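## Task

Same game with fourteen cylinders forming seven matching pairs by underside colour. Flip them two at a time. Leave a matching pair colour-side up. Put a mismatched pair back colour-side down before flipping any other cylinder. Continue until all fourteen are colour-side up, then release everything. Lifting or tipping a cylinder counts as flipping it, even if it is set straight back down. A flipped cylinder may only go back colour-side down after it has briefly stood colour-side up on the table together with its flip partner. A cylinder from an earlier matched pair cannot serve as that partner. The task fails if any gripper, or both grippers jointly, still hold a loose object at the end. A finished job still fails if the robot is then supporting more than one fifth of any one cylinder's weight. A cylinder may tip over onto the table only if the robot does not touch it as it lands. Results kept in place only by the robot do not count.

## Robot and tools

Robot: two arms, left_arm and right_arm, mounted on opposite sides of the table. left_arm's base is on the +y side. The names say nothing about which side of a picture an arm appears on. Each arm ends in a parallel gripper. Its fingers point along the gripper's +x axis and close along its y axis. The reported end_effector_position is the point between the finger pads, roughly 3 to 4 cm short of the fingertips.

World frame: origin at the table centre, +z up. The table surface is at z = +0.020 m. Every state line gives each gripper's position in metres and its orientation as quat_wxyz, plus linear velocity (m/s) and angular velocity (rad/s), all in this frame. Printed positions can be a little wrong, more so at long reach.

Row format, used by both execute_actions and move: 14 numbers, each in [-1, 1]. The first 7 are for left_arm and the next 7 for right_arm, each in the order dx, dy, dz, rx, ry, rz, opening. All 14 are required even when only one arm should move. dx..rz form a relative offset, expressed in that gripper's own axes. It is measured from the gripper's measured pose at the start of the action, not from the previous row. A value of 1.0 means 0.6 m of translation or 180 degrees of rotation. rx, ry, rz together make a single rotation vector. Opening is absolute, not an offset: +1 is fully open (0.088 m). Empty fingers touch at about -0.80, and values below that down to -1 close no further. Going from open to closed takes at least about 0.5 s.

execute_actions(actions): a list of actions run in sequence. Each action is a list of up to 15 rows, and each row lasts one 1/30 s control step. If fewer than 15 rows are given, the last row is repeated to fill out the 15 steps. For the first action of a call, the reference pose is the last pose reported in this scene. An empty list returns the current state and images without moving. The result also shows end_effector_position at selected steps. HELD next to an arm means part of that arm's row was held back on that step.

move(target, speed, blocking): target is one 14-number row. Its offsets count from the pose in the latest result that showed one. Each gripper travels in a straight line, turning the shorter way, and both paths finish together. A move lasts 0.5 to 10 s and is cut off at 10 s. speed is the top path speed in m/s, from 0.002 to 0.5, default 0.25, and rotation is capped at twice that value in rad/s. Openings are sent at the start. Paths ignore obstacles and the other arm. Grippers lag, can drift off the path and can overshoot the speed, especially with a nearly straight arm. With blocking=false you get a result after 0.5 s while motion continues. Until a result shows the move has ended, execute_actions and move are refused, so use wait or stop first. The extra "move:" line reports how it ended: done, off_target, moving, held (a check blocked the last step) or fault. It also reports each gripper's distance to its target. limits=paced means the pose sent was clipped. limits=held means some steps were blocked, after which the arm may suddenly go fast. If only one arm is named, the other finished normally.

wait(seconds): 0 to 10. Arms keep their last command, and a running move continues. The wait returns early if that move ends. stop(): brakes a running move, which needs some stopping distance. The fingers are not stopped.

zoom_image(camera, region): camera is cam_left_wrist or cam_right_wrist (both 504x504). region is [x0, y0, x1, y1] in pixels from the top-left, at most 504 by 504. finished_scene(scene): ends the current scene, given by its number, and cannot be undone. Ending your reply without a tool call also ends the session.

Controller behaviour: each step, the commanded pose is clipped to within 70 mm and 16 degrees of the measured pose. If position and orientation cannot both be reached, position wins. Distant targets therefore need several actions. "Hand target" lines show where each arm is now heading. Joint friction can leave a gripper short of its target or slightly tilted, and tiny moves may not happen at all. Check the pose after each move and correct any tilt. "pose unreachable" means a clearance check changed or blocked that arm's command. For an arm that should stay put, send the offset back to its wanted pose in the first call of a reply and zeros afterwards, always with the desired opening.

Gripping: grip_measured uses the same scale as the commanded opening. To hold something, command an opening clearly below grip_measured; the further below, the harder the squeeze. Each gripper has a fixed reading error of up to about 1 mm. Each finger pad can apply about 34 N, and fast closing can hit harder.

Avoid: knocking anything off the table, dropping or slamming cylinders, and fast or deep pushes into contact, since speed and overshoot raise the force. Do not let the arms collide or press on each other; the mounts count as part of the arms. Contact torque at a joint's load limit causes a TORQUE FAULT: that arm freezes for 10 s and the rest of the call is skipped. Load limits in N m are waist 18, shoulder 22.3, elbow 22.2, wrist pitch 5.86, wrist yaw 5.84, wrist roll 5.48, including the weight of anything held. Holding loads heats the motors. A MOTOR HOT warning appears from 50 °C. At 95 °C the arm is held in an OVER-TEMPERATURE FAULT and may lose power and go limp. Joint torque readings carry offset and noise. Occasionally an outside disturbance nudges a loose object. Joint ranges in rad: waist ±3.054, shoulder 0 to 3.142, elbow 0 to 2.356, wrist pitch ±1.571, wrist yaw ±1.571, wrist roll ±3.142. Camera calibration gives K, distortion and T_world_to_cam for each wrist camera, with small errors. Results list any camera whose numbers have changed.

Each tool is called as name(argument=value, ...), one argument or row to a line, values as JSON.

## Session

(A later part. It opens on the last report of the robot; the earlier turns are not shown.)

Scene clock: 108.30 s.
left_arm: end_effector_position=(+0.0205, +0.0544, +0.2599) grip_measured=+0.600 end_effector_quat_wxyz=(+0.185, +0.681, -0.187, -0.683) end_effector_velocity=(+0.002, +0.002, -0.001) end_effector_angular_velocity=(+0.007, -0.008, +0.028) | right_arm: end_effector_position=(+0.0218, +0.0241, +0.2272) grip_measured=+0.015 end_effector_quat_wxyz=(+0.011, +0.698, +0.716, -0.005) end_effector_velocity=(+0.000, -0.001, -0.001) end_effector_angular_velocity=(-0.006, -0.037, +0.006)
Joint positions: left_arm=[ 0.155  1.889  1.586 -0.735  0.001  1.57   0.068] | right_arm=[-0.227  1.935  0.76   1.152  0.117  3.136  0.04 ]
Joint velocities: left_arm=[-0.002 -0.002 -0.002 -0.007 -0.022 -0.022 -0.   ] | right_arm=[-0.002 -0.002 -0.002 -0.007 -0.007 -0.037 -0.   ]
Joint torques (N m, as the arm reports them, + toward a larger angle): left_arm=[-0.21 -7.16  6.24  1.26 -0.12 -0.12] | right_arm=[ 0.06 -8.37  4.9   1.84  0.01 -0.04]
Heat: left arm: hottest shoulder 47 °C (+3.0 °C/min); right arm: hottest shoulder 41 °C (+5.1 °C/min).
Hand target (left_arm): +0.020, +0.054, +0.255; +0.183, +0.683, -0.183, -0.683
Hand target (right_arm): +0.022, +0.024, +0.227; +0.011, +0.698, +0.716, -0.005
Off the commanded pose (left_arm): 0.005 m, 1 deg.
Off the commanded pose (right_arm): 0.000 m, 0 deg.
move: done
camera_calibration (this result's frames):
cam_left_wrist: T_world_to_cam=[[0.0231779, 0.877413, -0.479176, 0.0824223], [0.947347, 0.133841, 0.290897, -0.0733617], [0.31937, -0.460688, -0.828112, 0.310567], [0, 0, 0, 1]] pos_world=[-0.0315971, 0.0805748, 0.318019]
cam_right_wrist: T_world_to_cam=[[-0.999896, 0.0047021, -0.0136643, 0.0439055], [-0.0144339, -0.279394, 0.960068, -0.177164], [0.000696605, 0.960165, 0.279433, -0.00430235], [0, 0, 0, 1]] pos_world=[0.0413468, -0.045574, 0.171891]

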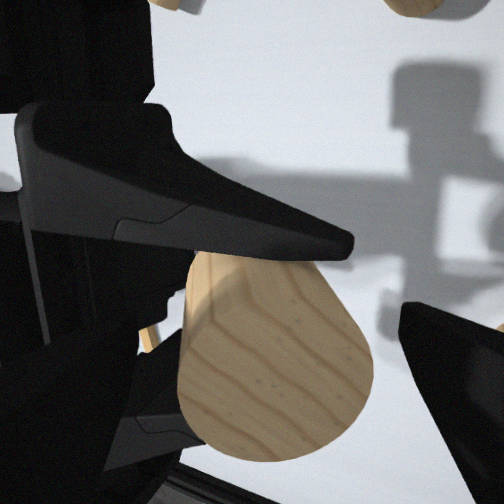

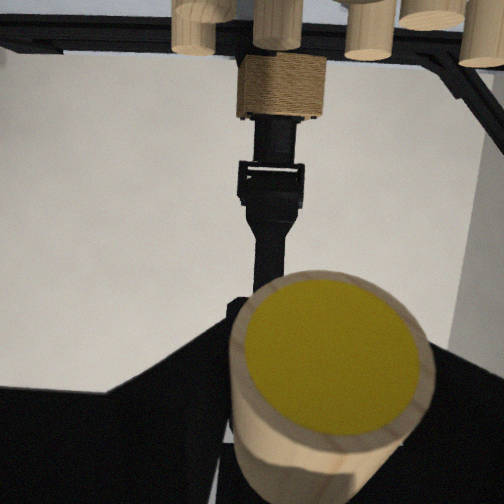

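move(
  target=[0,0,0,0,0,0,-0.4, 0,0,0,0,0,0,-0.4],
)

move(
  target=[0,0,0,0,0,0,-0.4, 0,0,0,0,0,0,1],
)

move(
  target=[0,0,0,0,0,0,-0.4, -0.13,0,0,0,0,0,1],
)

move(
  target=[0.109,-0.182,-0.279,0,0,-0.172,-0.4, 0,0,0,-0.99,0,0,0.5],
  speed=0.5,
)

Scene clock: 111.93 s.
left_arm: end_effector_position=(+0.0205, +0.0531, +0.2604) grip_measured=+0.049 end_effector_quat_wxyz=(+0.187, +0.681, -0.189, -0.682) end_effector_velocity=(-0.000, +0.001, -0.001) end_effector_angular_velocity=(+0.007, -0.003, +0.008) | right_arm: end_effector_position=(+0.0218, +0.0241, +0.2270) grip_measured=+0.015 end_effector_quat_wxyz=(+0.011, +0.698, +0.716, -0.005) end_effector_velocity=(+0.000, -0.001, -0.001) end_effector_angular_velocity=(-0.007, -0.023, +0.005)
Joint positions: left_arm=[ 0.155  1.89   1.586 -0.728  0.001  1.57   0.041] | right_arm=[-0.227  1.935  0.76   1.151  0.117  3.136  0.04 ]
Joint velocities: left_arm=[-0.002  0.002  0.002 -0.007 -0.007 -0.007 -0.001] | right_arm=[-0.002 -0.002 -0.002 -0.007 -0.007 -0.022  0.   ]
Joint torques (N m, as the arm reports them, + toward a larger angle): left_arm=[-0.09 -7.91  6.84  0.56  0.03  0.01] | right_arm=[ 0.08 -8.39  4.94  1.91  0.01 -0.03]
Heat: left arm: hottest shoulder 47 °C (+3.0 °C/min); right arm: hottest shoulder 41 °C (+5.0 °C/min).
Hand target (left_arm): +0.020, +0.054, +0.260; +0.185, +0.681, -0.187, -0.683
Hand target (right_arm): +0.022, +0.024, +0.227; +0.011, +0.698, +0.716, -0.005
Off the commanded pose (left_arm): 0.001 m, 0 deg.
Off the commanded pose (right_arm): 0.000 m, 0 deg.
move: done
camera_calibration (this result's frames):
cam_left_wrist: T_world_to_cam=[[0.0227895, 0.874295, -0.48486, 0.0854557], [0.947363, 0.136034, 0.289824, -0.0731669], [0.319349, -0.465943, -0.825175, 0.309896], [0, 0, 0, 1]] pos_world=[-0.0315966, 0.0796335, 0.318358]
cam_right_wrist: T_world_to_cam=[[-0.999894, 0.00469173, -0.0137753, 0.0439293], [-0.0145371, -0.278669, 0.960277, -0.177068], [0.000666609, 0.960376, 0.278708, -0.00409223], [0, 0, 0, 1]] pos_world=[0.0413533, -0.0456196, 0.17178]

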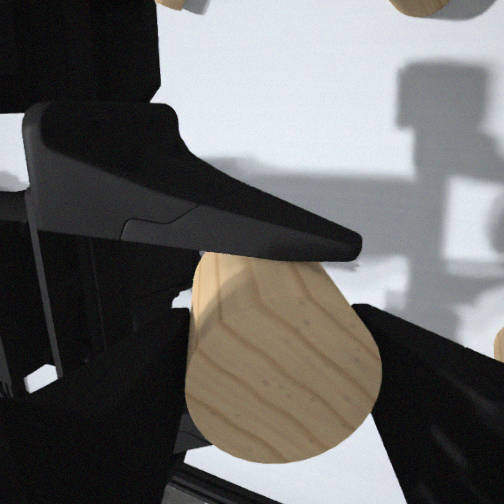

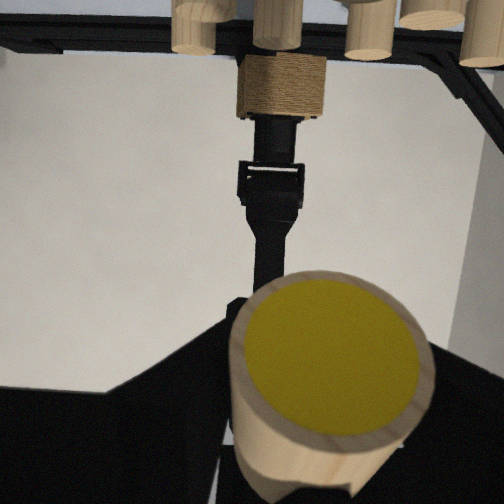

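Scene clock: 112.63 s.
left_arm: end_effector_position=(+0.0205, +0.0533, +0.2603) grip_measured=+0.048 end_effector_quat_wxyz=(+0.187, +0.681, -0.188, -0.683) end_effector_velocity=(+0.002, +0.003, -0.002) end_effector_angular_velocity=(+0.012, -0.015, +0.015) | right_arm: end_effector_position=(+0.0218, +0.0241, +0.2270) grip_measured=+1.000 end_effector_quat_wxyz=(+0.011, +0.698, +0.716, -0.005) end_effector_velocity=(+0.000, -0.001, -0.001) end_effector_angular_velocity=(-0.007, +0.006, +0.005)
Joint positions: left_arm=[ 0.155  1.89   1.586 -0.729  0.001  1.57   0.041] | right_arm=[-0.227  1.935  0.76   1.151  0.117  3.136  0.088]
Joint velocities: left_arm=[-0.002 -0.002 -0.007 -0.007 -0.022 -0.007 -0.001] | right_arm=[-0.002 -0.002 -0.002 -0.007 -0.007  0.007  0.   ]
Joint torques (N m, as the arm reports them, + toward a larger angle): left_arm=[-0.11 -7.86  6.81  1.15  0.04 -0.03] | right_arm=[ 0.02 -8.41  4.91  1.85  0.01 -0.03]
Heat: left arm: hottest shoulder 47 °C (+3.0 °C/min); right arm: hottest shoulder 41 °C (+4.0 °C/min).
Hand target (left_arm): +0.020, +0.053, +0.260; +0.188, +0.681, -0.189, -0.682
Hand target (right_arm): +0.022, +0.024, +0.227; +0.011, +0.698, +0.716, -0.005
Off the commanded pose (left_arm): 0.000 m, 0 deg.
Off the commanded pose (right_arm): 0.000 m, 0 deg.
move: done
camera_calibration (this result's frames):
cam_left_wrist: T_world_to_cam=[[0.0227908, 0.874849, -0.483859, 0.0849161], [0.947362, 0.135702, 0.289982, -0.0731829], [0.319351, -0.464999, -0.825706, 0.309978], [0, 0, 0, 1]] pos_world=[-0.0315963, 0.0797816, 0.31826]
cam_right_wrist: T_world_to_cam=[[-0.999894, 0.00469173, -0.0137753, 0.0439293], [-0.0145371, -0.278669, 0.960277, -0.177068], [0.000666609, 0.960376, 0.278708, -0.00409223], [0, 0, 0, 1]] pos_world=[0.0413533, -0.0456196, 0.17178]

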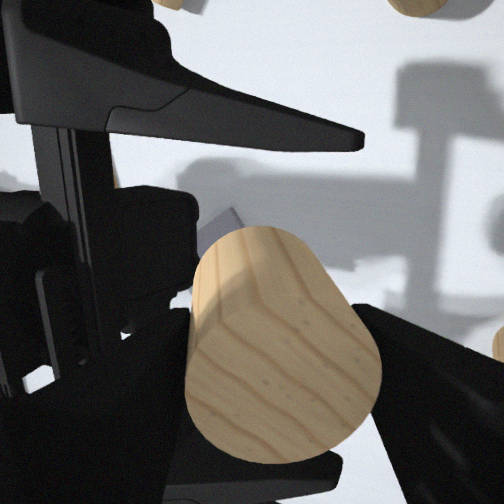

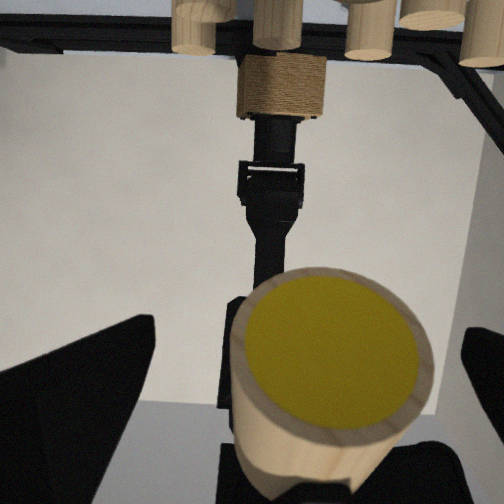

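Scene clock: 113.57 s.
left_arm: end_effector_position=(+0.0205, +0.0533, +0.2603) grip_measured=+0.047 end_effector_quat_wxyz=(+0.187, +0.681, -0.188, -0.683) end_effector_velocity=(-0.000, +0.001, +0.001) end_effector_angular_velocity=(+0.002, -0.010, -0.005) | right_arm: end_effector_position=(+0.0240, -0.0505, +0.2290) grip_measured=+1.000 end_effector_quat_wxyz=(+0.011, +0.698, +0.716, -0.005) end_effector_velocity=(+0.000, -0.002, -0.001) end_effector_angular_velocity=(-0.007, -0.023, +0.005)
Joint positions: left_arm=[ 0.155  1.89   1.586 -0.729  0.001  1.57   0.041] | right_arm=[-0.195  1.717  0.454  1.241  0.149  3.136  0.088]
Joint velocities: left_arm=[-0.002 -0.002  0.002 -0.007 -0.007  0.007  0.   ] | right_arm=[-0.002 -0.007 -0.007 -0.007 -0.007 -0.022  0.   ]
Joint torques (N m, as the arm reports them, + toward a larger angle): left_arm=[-0.02 -7.96  6.86  1.05  0.07 -0.02] | right_arm=[ 0.49 -7.35  2.9   1.98  0.12  0.  ]
Heat: left arm: hottest shoulder 47 °C (+3.0 °C/min); right arm: hottest shoulder 41 °C (+4.0 °C/min).
Hand target (left_arm): +0.020, +0.053, +0.260; +0.187, +0.681, -0.188, -0.683
Hand target (right_arm): +0.024, -0.054, +0.229; +0.011, +0.699, +0.715, -0.005
Off the commanded pose (left_arm): 0.000 m, 0 deg.
Off the commanded pose (right_arm): 0.003 m, 0 deg.
move: done
camera_calibration (this result's frames):
cam_left_wrist: T_world_to_cam=[[0.0227908, 0.874849, -0.483859, 0.0849161], [0.947362, 0.135702, 0.289982, -0.0731829], [0.319351, -0.464999, -0.825706, 0.309978], [0, 0, 0, 1]] pos_world=[-0.0315963, 0.0797816, 0.31826]
cam_right_wrist: T_world_to_cam=[[-0.999886, 0.00430873, -0.0144432, 0.0465791], [-0.0150718, -0.279148, 0.96013, -0.199746], [0.000105161, 0.960238, 0.279181, 0.0669737], [0, 0, 0, 1]] pos_world=[0.0435562, -0.12027, 0.173757]

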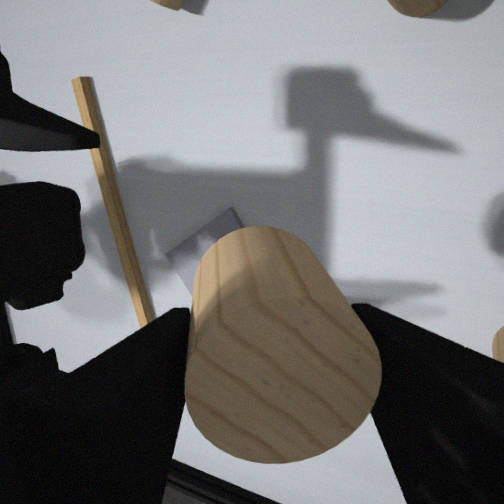

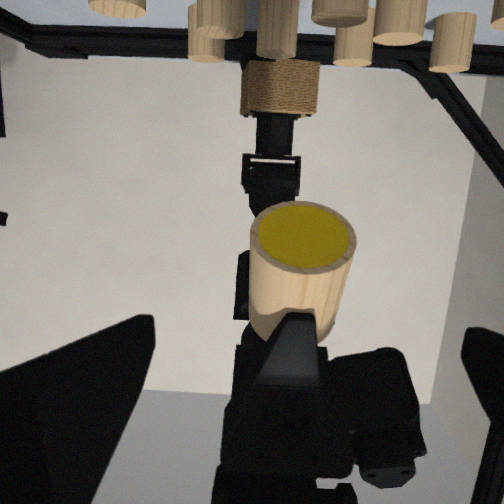

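Scene clock: 117.27 s.
left_arm: end_effector_position=(+0.1865, +0.1146, +0.1498) grip_measured=+0.043 end_effector_quat_wxyz=(+0.002, +0.706, +0.000, -0.708) end_effector_velocity=(+0.001, +0.005, +0.002) end_effector_angular_velocity=(+0.024, -0.014, -0.010) | right_arm: end_effector_position=(+0.0241, -0.0506, +0.2292) grip_measured=+0.500 end_effector_quat_wxyz=(+0.699, +0.003, +0.019, +0.715) end_effector_velocity=(+0.000, -0.001, -0.001) end_effector_angular_velocity=(-0.007, -0.008, +0.005)
Joint positions: left_arm=[ 0.544  2.267  1.837 -1.14   0.003  1.956  0.041] | right_arm=[-0.195  1.717  0.454  1.241  0.15   0.034  0.063]
Joint velocities: left_arm=[-0.002 -0.002  0.002 -0.022 -0.022  0.007 -0.   ] | right_arm=[-0.002 -0.002 -0.002 -0.007 -0.007 -0.007 -0.   ]
Joint torques (N m, as the arm reports them, + toward a larger angle): left_arm=[ 0.11 -8.2   7.25 -0.03 -0.16  0.13] | right_arm=[ 0.07 -6.28  4.49  1.86 -0.03 -0.19]
Heat: left arm: hottest shoulder 47 °C (+3.0 °C/min); right arm: hottest shoulder 41 °C (+4.0 °C/min).
Hand target (left_arm): +0.189, +0.114, +0.149; -0.000, +0.708, +0.001, -0.706
Hand target (right_arm): +0.024, -0.051, +0.229; +0.698, -0.000, +0.016, +0.715
Off the commanded pose (left_arm): 0.003 m, 0 deg.
Off the commanded pose (right_arm): 0.000 m, 0 deg.
move: done
camera_calibration (this result's frames):
cam_left_wrist: T_world_to_cam=[[0.0189352, 0.999351, 0.0306438, -0.116541], [0.947584, -0.0277147, 0.318304, -0.192305], [0.318947, 0.0230104, -0.947493, 0.156596], [0, 0, 0, 1]] pos_world=[0.134486, 0.107532, 0.213157]
cam_right_wrist: T_world_to_cam=[[0.998304, 0.0521312, -0.0259228, 0.00362668], [-0.00778303, -0.321758, -0.94679, 0.234822], [-0.0576982, 0.945386, -0.320807, 0.205095], [0, 0, 0, 1]] pos_world=[0.0100407, -0.118527, 0.288217]

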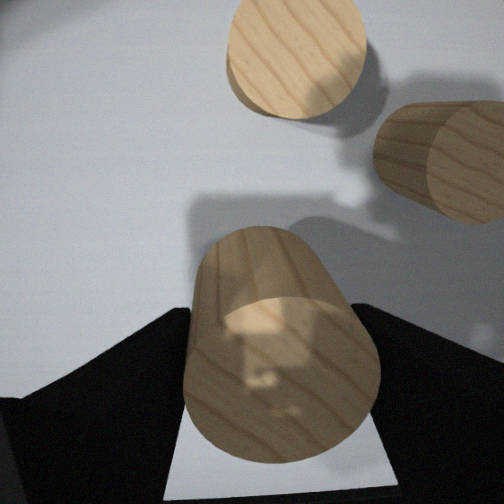

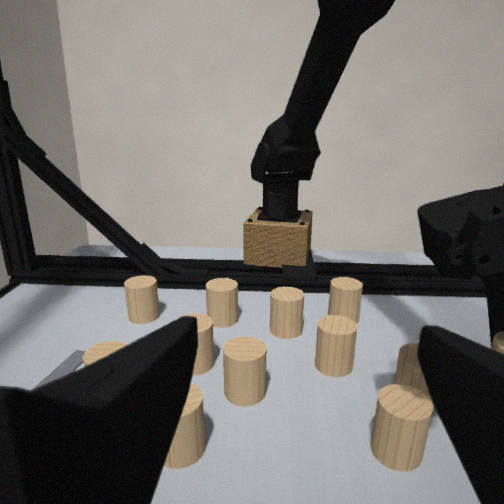

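move(
  target=[0.11,0,0,0,0,-0.008,-0.4, 0.047,0.204,-0.217,-0.011,0.135,0,0.5],
  speed=0.12,
)

move(
  target=[0,0,0,0,0,0,0.6, 0,0,0,0,0,0,0.5],
)

Scene clock: 121.67 s.
left_arm: end_effector_position=(+0.1875, +0.1129, +0.0904) grip_measured=+0.037 end_effector_quat_wxyz=(-0.003, +0.706, +0.004, -0.709) end_effector_velocity=(-0.002, -0.001, -0.002) end_effector_angular_velocity=(-0.005, +0.006, +0.005) | right_arm: end_effector_position=(-0.1003, -0.0294, +0.1053) grip_measured=+0.500 end_effector_quat_wxyz=(+0.679, -0.157, +0.151, +0.701) end_effector_velocity=(-0.001, +0.002, -0.001) end_effector_angular_velocity=(-0.012, -0.010, +0.007)
Joint positions: left_arm=[ 0.544  2.354  1.742 -0.969  0.     1.956  0.041] | right_arm=[0.159 2.076 0.793 0.792 0.446 0.225 0.063]
Joint velocities: left_arm=[-0.002  0.002 -0.002  0.007  0.007 -0.007 -0.   ] | right_arm=[-0.002  0.002  0.012 -0.022 -0.007 -0.007 -0.   ]
Joint torques (N m, as the arm reports them, + toward a larger angle): left_arm=[-0.29 -8.06  4.89  0.58 -0.18 -0.09] | right_arm=[ 0.27 -7.    5.46  1.5   0.26  0.14]
Heat: left arm: hottest shoulder 47 °C (+2.0 °C/min); right arm: hottest shoulder 40 °C (+2.0 °C/min).
Hand target (left_arm): +0.186, +0.115, +0.084; -0.007, +0.706, +0.009, -0.708
Hand target (right_arm): -0.102, -0.028, +0.101; +0.680, -0.159, +0.154, +0.699
Off the commanded pose (left_arm): 0.007 m, 1 deg.
Off the commanded pose (right_arm): 0.004 m, 0 deg.
move: done
camera_calibration (this result's frames):
cam_left_wrist: T_world_to_cam=[[0.0197564, 0.998937, 0.0416524, -0.114222], [0.947945, -0.0319586, 0.316827, -0.173842], [0.317821, 0.0332248, -0.947568, 0.0991591], [0, 0, 0, 1]] pos_world=[0.135535, 0.10525, 0.153796]
cam_right_wrist: T_world_to_cam=[[0.99822, 0.05936, -0.00577435, 0.121547], [0.0359974, -0.676866, -0.735225, 0.0950093], [-0.0475514, 0.733709, -0.677798, 0.170534], [0, 0, 0, 1]] pos_world=[-0.116642, -0.0680286, 0.186143]

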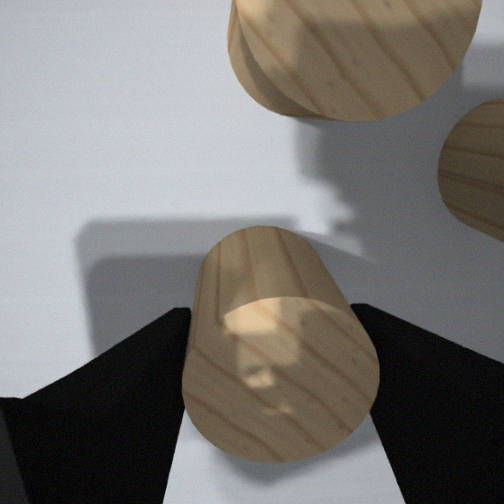

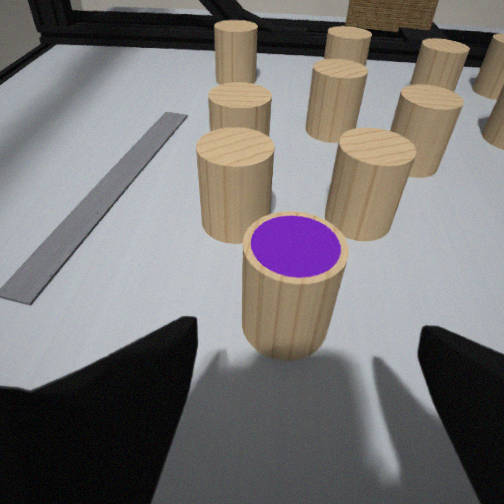

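Scene clock: 122.33 s.
left_arm: end_effector_position=(+0.1875, +0.1129, +0.0904) grip_measured=+0.598 end_effector_quat_wxyz=(-0.003, +0.706, +0.004, -0.709) end_effector_velocity=(-0.003, +0.001, +0.000) end_effector_angular_velocity=(+0.010, -0.004, -0.015) | right_arm: end_effector_position=(-0.1003, -0.0294, +0.1052) grip_measured=+0.500 end_effector_quat_wxyz=(+0.679, -0.157, +0.151, +0.700) end_effector_velocity=(-0.000, +0.000, +0.001) end_effector_angular_velocity=(+0.005, +0.000, +0.007)
Joint positions: left_arm=[ 0.544  2.354  1.742 -0.969  0.     1.956  0.068] | right_arm=[0.159 2.076 0.793 0.792 0.446 0.225 0.063]
Joint velocities: left_arm=[-0.007 -0.002 -0.002 -0.007 -0.007  0.007  0.001] | right_arm=[-0.002 -0.002 -0.002  0.007 -0.007 -0.007 -0.   ]
Joint torques (N m, as the arm reports them, + toward a larger angle): left_arm=[-0.06 -9.45  5.53  0.12  0.03  0.  ] | right_arm=[ 0.07 -8.73  4.21  1.7   0.14  0.01]
Heat: left arm: hottest shoulder 47 °C (+2.0 °C/min); right arm: hottest shoulder 41 °C (+3.0 °C/min).
Hand target (left_arm): +0.188, +0.113, +0.090; -0.003, +0.706, +0.004, -0.709
Hand target (right_arm): -0.100, -0.029, +0.105; +0.679, -0.157, +0.151, +0.701
Off the commanded pose (left_arm): 0.000 m, 0 deg.
Off the commanded pose (right_arm): 0.000 m, 0 deg.
move: done
camera_calibration (this result's frames):
cam_left_wrist: T_world_to_cam=[[0.0197505, 0.998951, 0.0413024, -0.114114], [0.947899, -0.0318466, 0.316975, -0.173892], [0.317958, 0.0328901, -0.947534, 0.09916], [0, 0, 0, 1]] pos_world=[0.135557, 0.105195, 0.15379]
cam_right_wrist: T_world_to_cam=[[0.998221, 0.0593581, -0.00560226, 0.121512], [0.0361385, -0.677109, -0.734995, 0.0949197], [-0.0474212, 0.733485, -0.678049, 0.170545], [0, 0, 0, 1]] pos_world=[-0.116639, -0.0680336, 0.186084]

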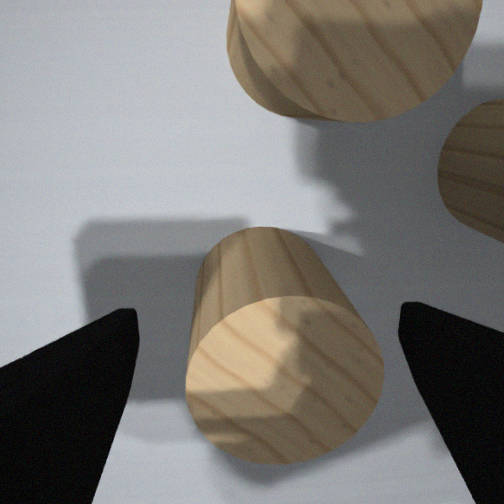

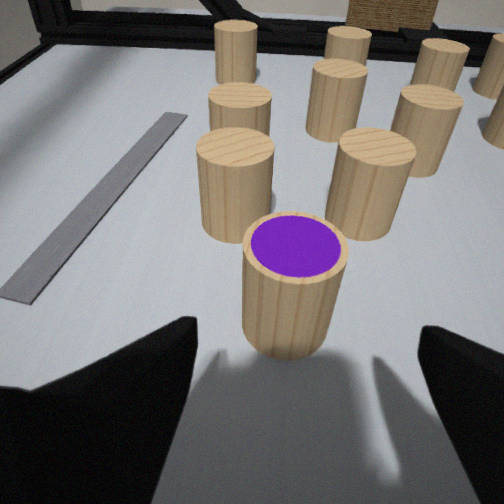

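move(
  target=[-0.13,0,0,0,0,0,0.6, 0.129,0.003,-0.008,0,0.004,0,0.5],
  speed=0.12,
)

move(
  target=[-0.28,0.045,0.272,0,0,0.172,0.6, 0,0,0,0,0,0,-0.4],
)

Scene clock: 125.77 s.
left_arm: end_effector_position=(+0.1870, +0.1142, +0.1606) grip_measured=+0.600 end_effector_quat_wxyz=(-0.009, +0.703, +0.010, -0.711) end_effector_velocity=(+0.001, +0.003, +0.003) end_effector_angular_velocity=(+0.020, -0.016, -0.010) | right_arm: end_effector_position=(-0.1043, +0.0372, +0.0743) grip_measured=+0.500 end_effector_quat_wxyz=(+0.680, -0.155, +0.155, +0.700) end_effector_velocity=(-0.002, -0.000, -0.002) end_effector_angular_velocity=(-0.011, -0.001, +0.020)
Joint positions: left_arm=[ 0.544  2.291  1.919 -1.229  0.     1.956  0.068] | right_arm=[0.083 2.317 1.075 0.763 0.378 0.196 0.063]
Joint velocities: left_arm=[-0.002 -0.002  0.007 -0.022 -0.022  0.007 -0.   ] | right_arm=[-0.002  0.002  0.002 -0.007 -0.022 -0.007 -0.   ]
Joint torques (N m, as the arm reports them, + toward a larger angle): left_arm=[ -0.21 -10.5    6.98  -0.1    0.05   0.  ] | right_arm=[-0.13 -8.73  5.56  1.52 -0.02 -0.19]
Heat: left arm: hottest shoulder 48 °C (+3.0 °C/min); right arm: hottest shoulder 41 °C (+2.0 °C/min).
Hand target (left_arm): +0.188, +0.112, +0.168; -0.003, +0.706, +0.004, -0.709
Hand target (right_arm): -0.104, +0.038, +0.068; +0.679, -0.162, +0.155, +0.699
Off the commanded pose (left_arm): 0.008 m, 1 deg.
Off the commanded pose (right_arm): 0.007 m, 1 deg.
move: done
camera_calibration (this result's frames):
cam_left_wrist: T_world_to_cam=[[0.0201194, 0.998047, 0.0591448, -0.121125], [0.9502, -0.0374888, 0.309379, -0.194156], [0.310992, 0.0499748, -0.949098, 0.16537], [0, 0, 0, 1]] pos_world=[0.135496, 0.105345, 0.224184]
cam_right_wrist: T_world_to_cam=[[0.998341, 0.0558412, -0.0140358, 0.122213], [0.0276462, -0.678726, -0.733871, 0.116559], [-0.0505067, 0.732266, -0.679143, 0.100315], [0, 0, 0, 1]] pos_world=[-0.120166, -0.00117019, 0.155383]

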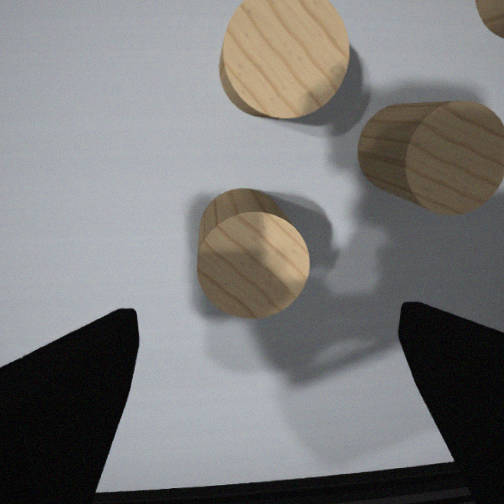

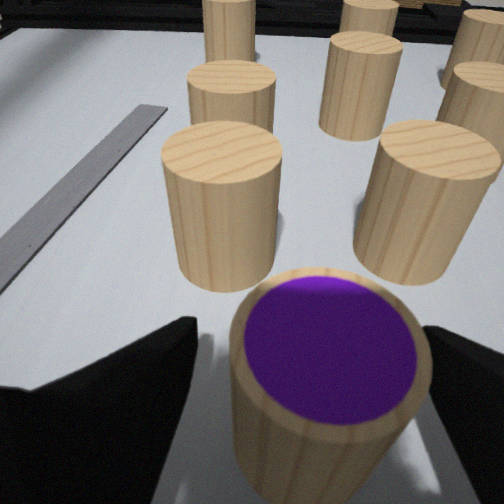

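Scene clock: 127.30 s.
left_arm: end_effector_position=(+0.0254, +0.0830, +0.3205) grip_measured=+0.600 end_effector_quat_wxyz=(+0.170, +0.679, -0.170, -0.694) end_effector_velocity=(+0.002, -0.001, +0.001) end_effector_angular_velocity=(-0.007, -0.009, +0.027) | right_arm: end_effector_position=(-0.1043, +0.0373, +0.0745) grip_measured=+0.013 end_effector_quat_wxyz=(+0.680, -0.154, +0.155, +0.700) end_effector_velocity=(-0.002, -0.000, -0.000) end_effector_angular_velocity=(-0.015, -0.016, +0.026)
Joint positions: left_arm=[ 0.175  1.825  1.763 -1.023  0.028  1.581  0.068] | right_arm=[0.083 2.317 1.075 0.764 0.379 0.196 0.04 ]
Joint velocities: left_arm=[-0.002 -0.002 -0.002  0.007 -0.022 -0.022 -0.   ] | right_arm=[-0.002 -0.007  0.002 -0.022 -0.022 -0.022  0.   ]
Joint torques (N m, as the arm reports them, + toward a larger angle): left_arm=[-0.23 -8.44  7.83  1.27 -0.12 -0.11] | right_arm=[  0.06 -10.49   4.44   1.63   0.11   0.  ]
Heat: left arm: hottest shoulder 48 °C (+2.0 °C/min); right arm: hottest shoulder 41 °C (+2.0 °C/min).
Hand target (left_arm): +0.025, +0.082, +0.329; +0.180, +0.679, -0.178, -0.690
Hand target (right_arm): -0.104, +0.037, +0.074; +0.680, -0.155, +0.155, +0.700
Off the commanded pose (left_arm): 0.009 m, 2 deg.
Off the commanded pose (right_arm): 0.000 m, 0 deg.
move: off_target (left_arm)
camera_calibration (this result's frames):
cam_left_wrist: T_world_to_cam=[[0.016969, 0.898412, -0.438825, 0.0717005], [0.952871, 0.118428, 0.279306, -0.0945892], [0.302901, -0.422883, -0.854062, 0.377993], [0, 0, 0, 1]] pos_world=[-0.0255796, 0.106632, 0.380712]
cam_right_wrist: T_world_to_cam=[[0.998355, 0.0555186, -0.0143148, 0.122236], [0.0271659, -0.677923, -0.734631, 0.116768], [-0.05049, 0.733034, -0.678316, 0.1003], [0, 0, 0, 1]] pos_world=[-0.120143, -0.00115001, 0.155567]

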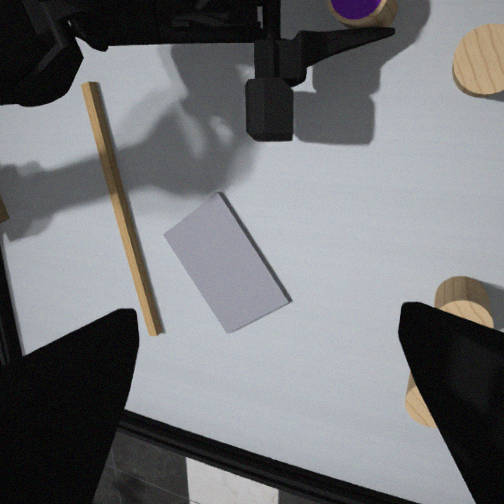

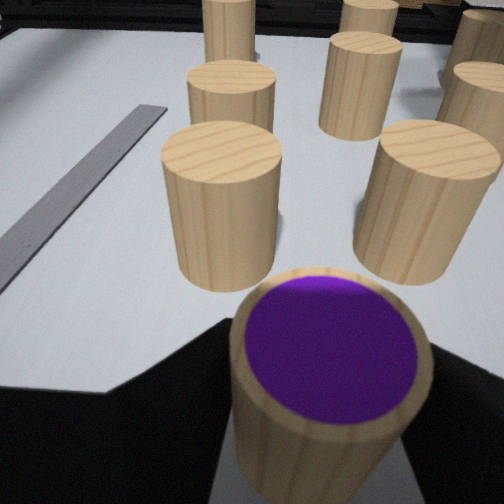

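move(
  target=[0,0,0,0,-0.005,0,0.6, -0.146,-0.212,0.24,0,-0.15,0,-0.4],
)

move(
  target=[0,0,0,0,0,0,0.6, 0,0,0,0.99,0,0,-0.4],
  speed=0.5,
)

move(
  target=[0,0,0,0,0,0,0.6, 0,0,0,0.008,0,0,-0.4],
)

Scene clock: 130.83 s.
left_arm: end_effector_position=(+0.0252, +0.0828, +0.3208) grip_measured=+0.600 end_effector_quat_wxyz=(+0.170, +0.675, -0.171, -0.697) end_effector_velocity=(-0.000, +0.002, +0.003) end_effector_angular_velocity=(-0.002, -0.003, +0.007) | right_arm: end_effector_position=(+0.0215, +0.0262, +0.2394) grip_measured=+0.013 end_effector_quat_wxyz=(+0.696, +0.013, -0.005, +0.718) end_effector_velocity=(-0.002, -0.001, -0.001) end_effector_angular_velocity=(-0.007, -0.009, +0.019)
Joint positions: left_arm=[ 0.179  1.825  1.763 -1.022  0.04   1.584  0.068] | right_arm=[-0.23   1.934  0.771  1.188  0.108  0.009  0.04 ]
Joint velocities: left_arm=[-0.002 -0.007  0.002 -0.007 -0.007 -0.007 -0.   ] | right_arm=[-0.002 -0.002 -0.002 -0.007 -0.022 -0.007 -0.   ]
Joint torques (N m, as the arm reports them, + toward a larger angle): left_arm=[ 0.23 -7.29  6.6   0.93  0.27  0.08] | right_arm=[-0.07 -9.77  3.68  2.11 -0.11 -0.18]
Heat: left arm: hottest shoulder 48 °C (+1.0 °C/min); right arm: hottest shoulder 42 °C (+3.1 °C/min).
Hand target (left_arm): +0.025, +0.083, +0.321; +0.169, +0.674, -0.172, -0.699
Hand target (right_arm): +0.023, +0.024, +0.242; +0.696, +0.013, -0.009, +0.718
Off the commanded pose (left_arm): 0.000 m, 0 deg.
Off the commanded pose (right_arm): 0.005 m, 0 deg.
move: done
camera_calibration (this result's frames):
cam_left_wrist: T_world_to_cam=[[0.0162237, 0.897726, -0.440256, 0.0725326], [0.95599, 0.11508, 0.269887, -0.0912619], [0.292949, -0.425259, -0.85635, 0.379369], [0, 0, 0, 1]] pos_world=[-0.0250671, 0.106718, 0.381436]
cam_right_wrist: T_world_to_cam=[[0.998223, 0.059332, -0.00547851, -0.00262155], [0.0111398, -0.27616, -0.961047, 0.270993], [-0.0585338, 0.959278, -0.276331, 0.124627], [0, 0, 0, 1]] pos_world=[0.00689299, -0.0445593, 0.294861]

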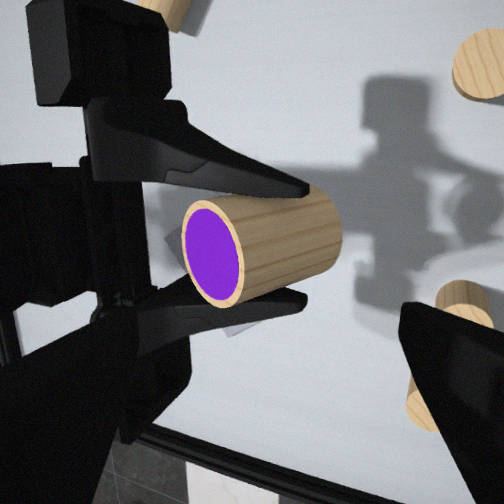

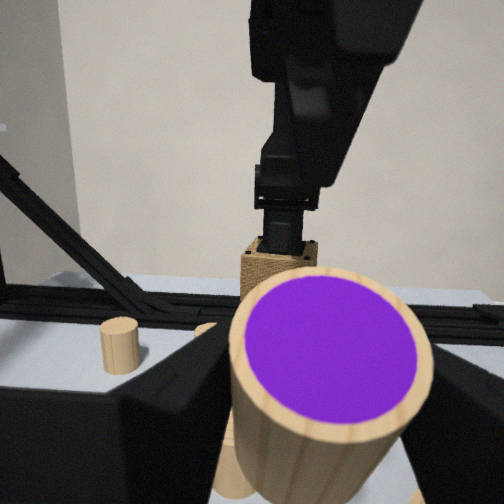

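Scene clock: 134.53 s.
left_arm: end_effector_position=(+0.0252, +0.0828, +0.3208) grip_measured=+0.600 end_effector_quat_wxyz=(+0.170, +0.675, -0.171, -0.697) end_effector_velocity=(+0.002, -0.001, +0.001) end_effector_angular_velocity=(-0.007, -0.003, +0.012) | right_arm: end_effector_position=(+0.0217, +0.0263, +0.2394) grip_measured=+0.015 end_effector_quat_wxyz=(+0.001, +0.697, +0.717, +0.019) end_effector_velocity=(+0.005, -0.000, -0.002) end_effector_angular_velocity=(-0.017, +0.005, -0.014)
Joint positions: left_arm=[ 0.179  1.825  1.763 -1.022  0.04   1.584  0.068] | right_arm=[-0.23   1.934  0.771  1.188  0.109  3.111  0.04 ]
Joint velocities: left_arm=[ 0.002 -0.002 -0.002  0.007 -0.007 -0.007 -0.   ] | right_arm=[-0.007 -0.007 -0.002 -0.022  0.007  0.007 -0.   ]
Joint torques (N m, as the arm reports them, + toward a larger angle): left_arm=[ 0.05 -7.44  6.7   1.    0.06  0.01] | right_arm=[ 0.09 -8.4   4.98  1.83  0.    0.08]
Heat: left arm: hottest shoulder 48 °C (+1.0 °C/min); right arm: hottest shoulder 42 °C (+2.0 °C/min).
Hand target (left_arm): +0.025, +0.083, +0.321; +0.170, +0.675, -0.171, -0.697
Hand target (right_arm): +0.022, +0.026, +0.239; -0.002, +0.697, +0.717, +0.016
Off the commanded pose (left_arm): 0.000 m, 0 deg.
Off the commanded pose (right_arm): 0.000 m, 0 deg.
move: done
camera_calibration (this result's frames):
cam_left_wrist: T_world_to_cam=[[0.0162237, 0.897726, -0.440256, 0.0725326], [0.95599, 0.11508, 0.269887, -0.0912619], [0.292949, -0.425259, -0.85635, 0.379369], [0, 0, 0, 1]] pos_world=[-0.0250671, 0.106718, 0.381436]
cam_right_wrist: T_world_to_cam=[[-0.999485, 0.000490134, -0.0320744, 0.0484924], [-0.0304909, -0.325147, 0.945172, -0.183165], [-0.00996562, 0.945664, 0.324994, -0.0200357], [0, 0, 0, 1]] pos_world=[0.0426829, -0.0406322, 0.181189]

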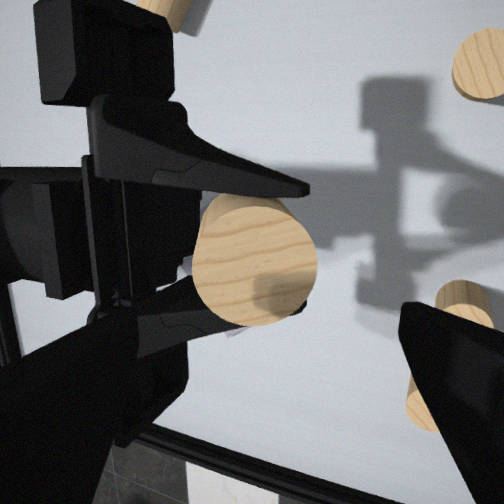

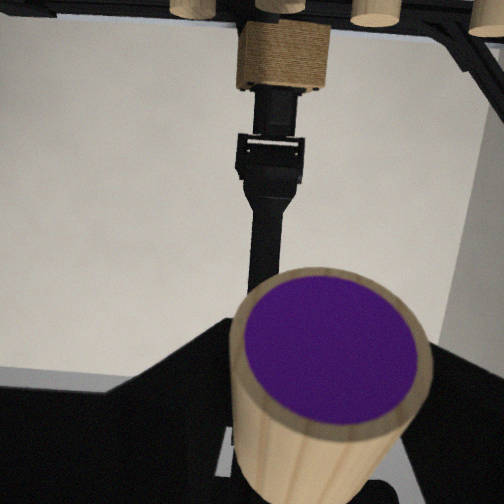

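Scene clock: 135.23 s.
left_arm: end_effector_position=(+0.0252, +0.0828, +0.3208) grip_measured=+0.600 end_effector_quat_wxyz=(+0.170, +0.675, -0.171, -0.697) end_effector_velocity=(+0.002, +0.002, -0.001) end_effector_angular_velocity=(+0.008, -0.009, +0.027) | right_arm: end_effector_position=(+0.0217, +0.0263, +0.2394) grip_measured=+0.015 end_effector_quat_wxyz=(-0.006, +0.697, +0.717, +0.012) end_effector_velocity=(+0.002, -0.000, -0.001) end_effector_angular_velocity=(-0.007, -0.023, -0.010)
Joint positions: left_arm=[ 0.179  1.825  1.763 -1.022  0.04   1.584  0.068] | right_arm=[-0.23   1.934  0.771  1.188  0.109  3.129  0.04 ]
Joint velocities: left_arm=[-0.002 -0.002 -0.002 -0.007 -0.022 -0.022 -0.   ] | right_arm=[-0.002 -0.002 -0.002 -0.007  0.007 -0.022 -0.   ]
Joint torques (N m, as the arm reports them, + toward a larger angle): left_arm=[ 0.04 -7.41  6.75  1.    0.06 -0.02] | right_arm=[ 0.06 -8.33  4.93  1.84  0.    0.12]
Heat: left arm: hottest shoulder 48 °C (+0.0 °C/min); right arm: hottest shoulder 42 °C (+2.0 °C/min).
Hand target (left_arm): +0.025, +0.083, +0.321; +0.170, +0.675, -0.171, -0.697
Hand target (right_arm): +0.022, +0.026, +0.239; -0.008, +0.697, +0.717, +0.010
Off the commanded pose (left_arm): 0.000 m, 0 deg.
Off the commanded pose (right_arm): 0.000 m, 0 deg.
move: done
camera_calibration (this result's frames):
cam_left_wrist: T_world_to_cam=[[0.0162237, 0.897726, -0.440256, 0.0725326], [0.95599, 0.11508, 0.269887, -0.0912619], [0.292949, -0.425259, -0.85635, 0.379369], [0, 0, 0, 1]] pos_world=[-0.0250671, 0.106718, 0.381436]
cam_right_wrist: T_world_to_cam=[[-0.999905, 0.0000195023, -0.0137824, 0.0441348], [-0.0130422, -0.324648, 0.945745, -0.183695], [-0.00445599, 0.945835, 0.324617, -0.0200698], [0, 0, 0, 1]] pos_world=[0.0416454, -0.0406542, 0.180852]

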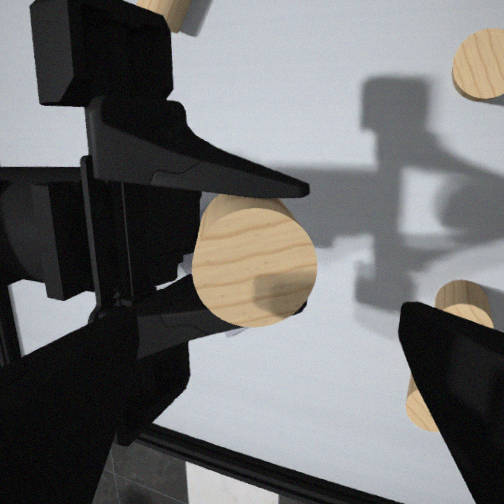

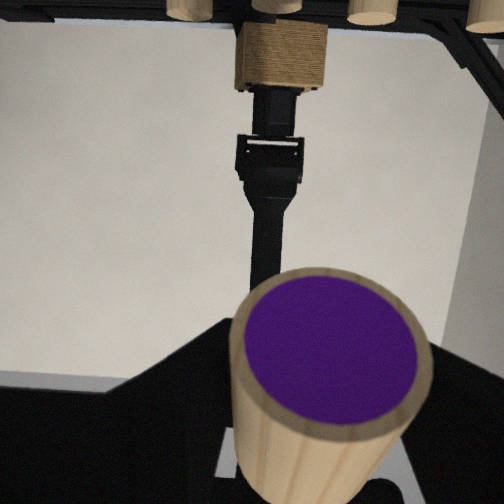

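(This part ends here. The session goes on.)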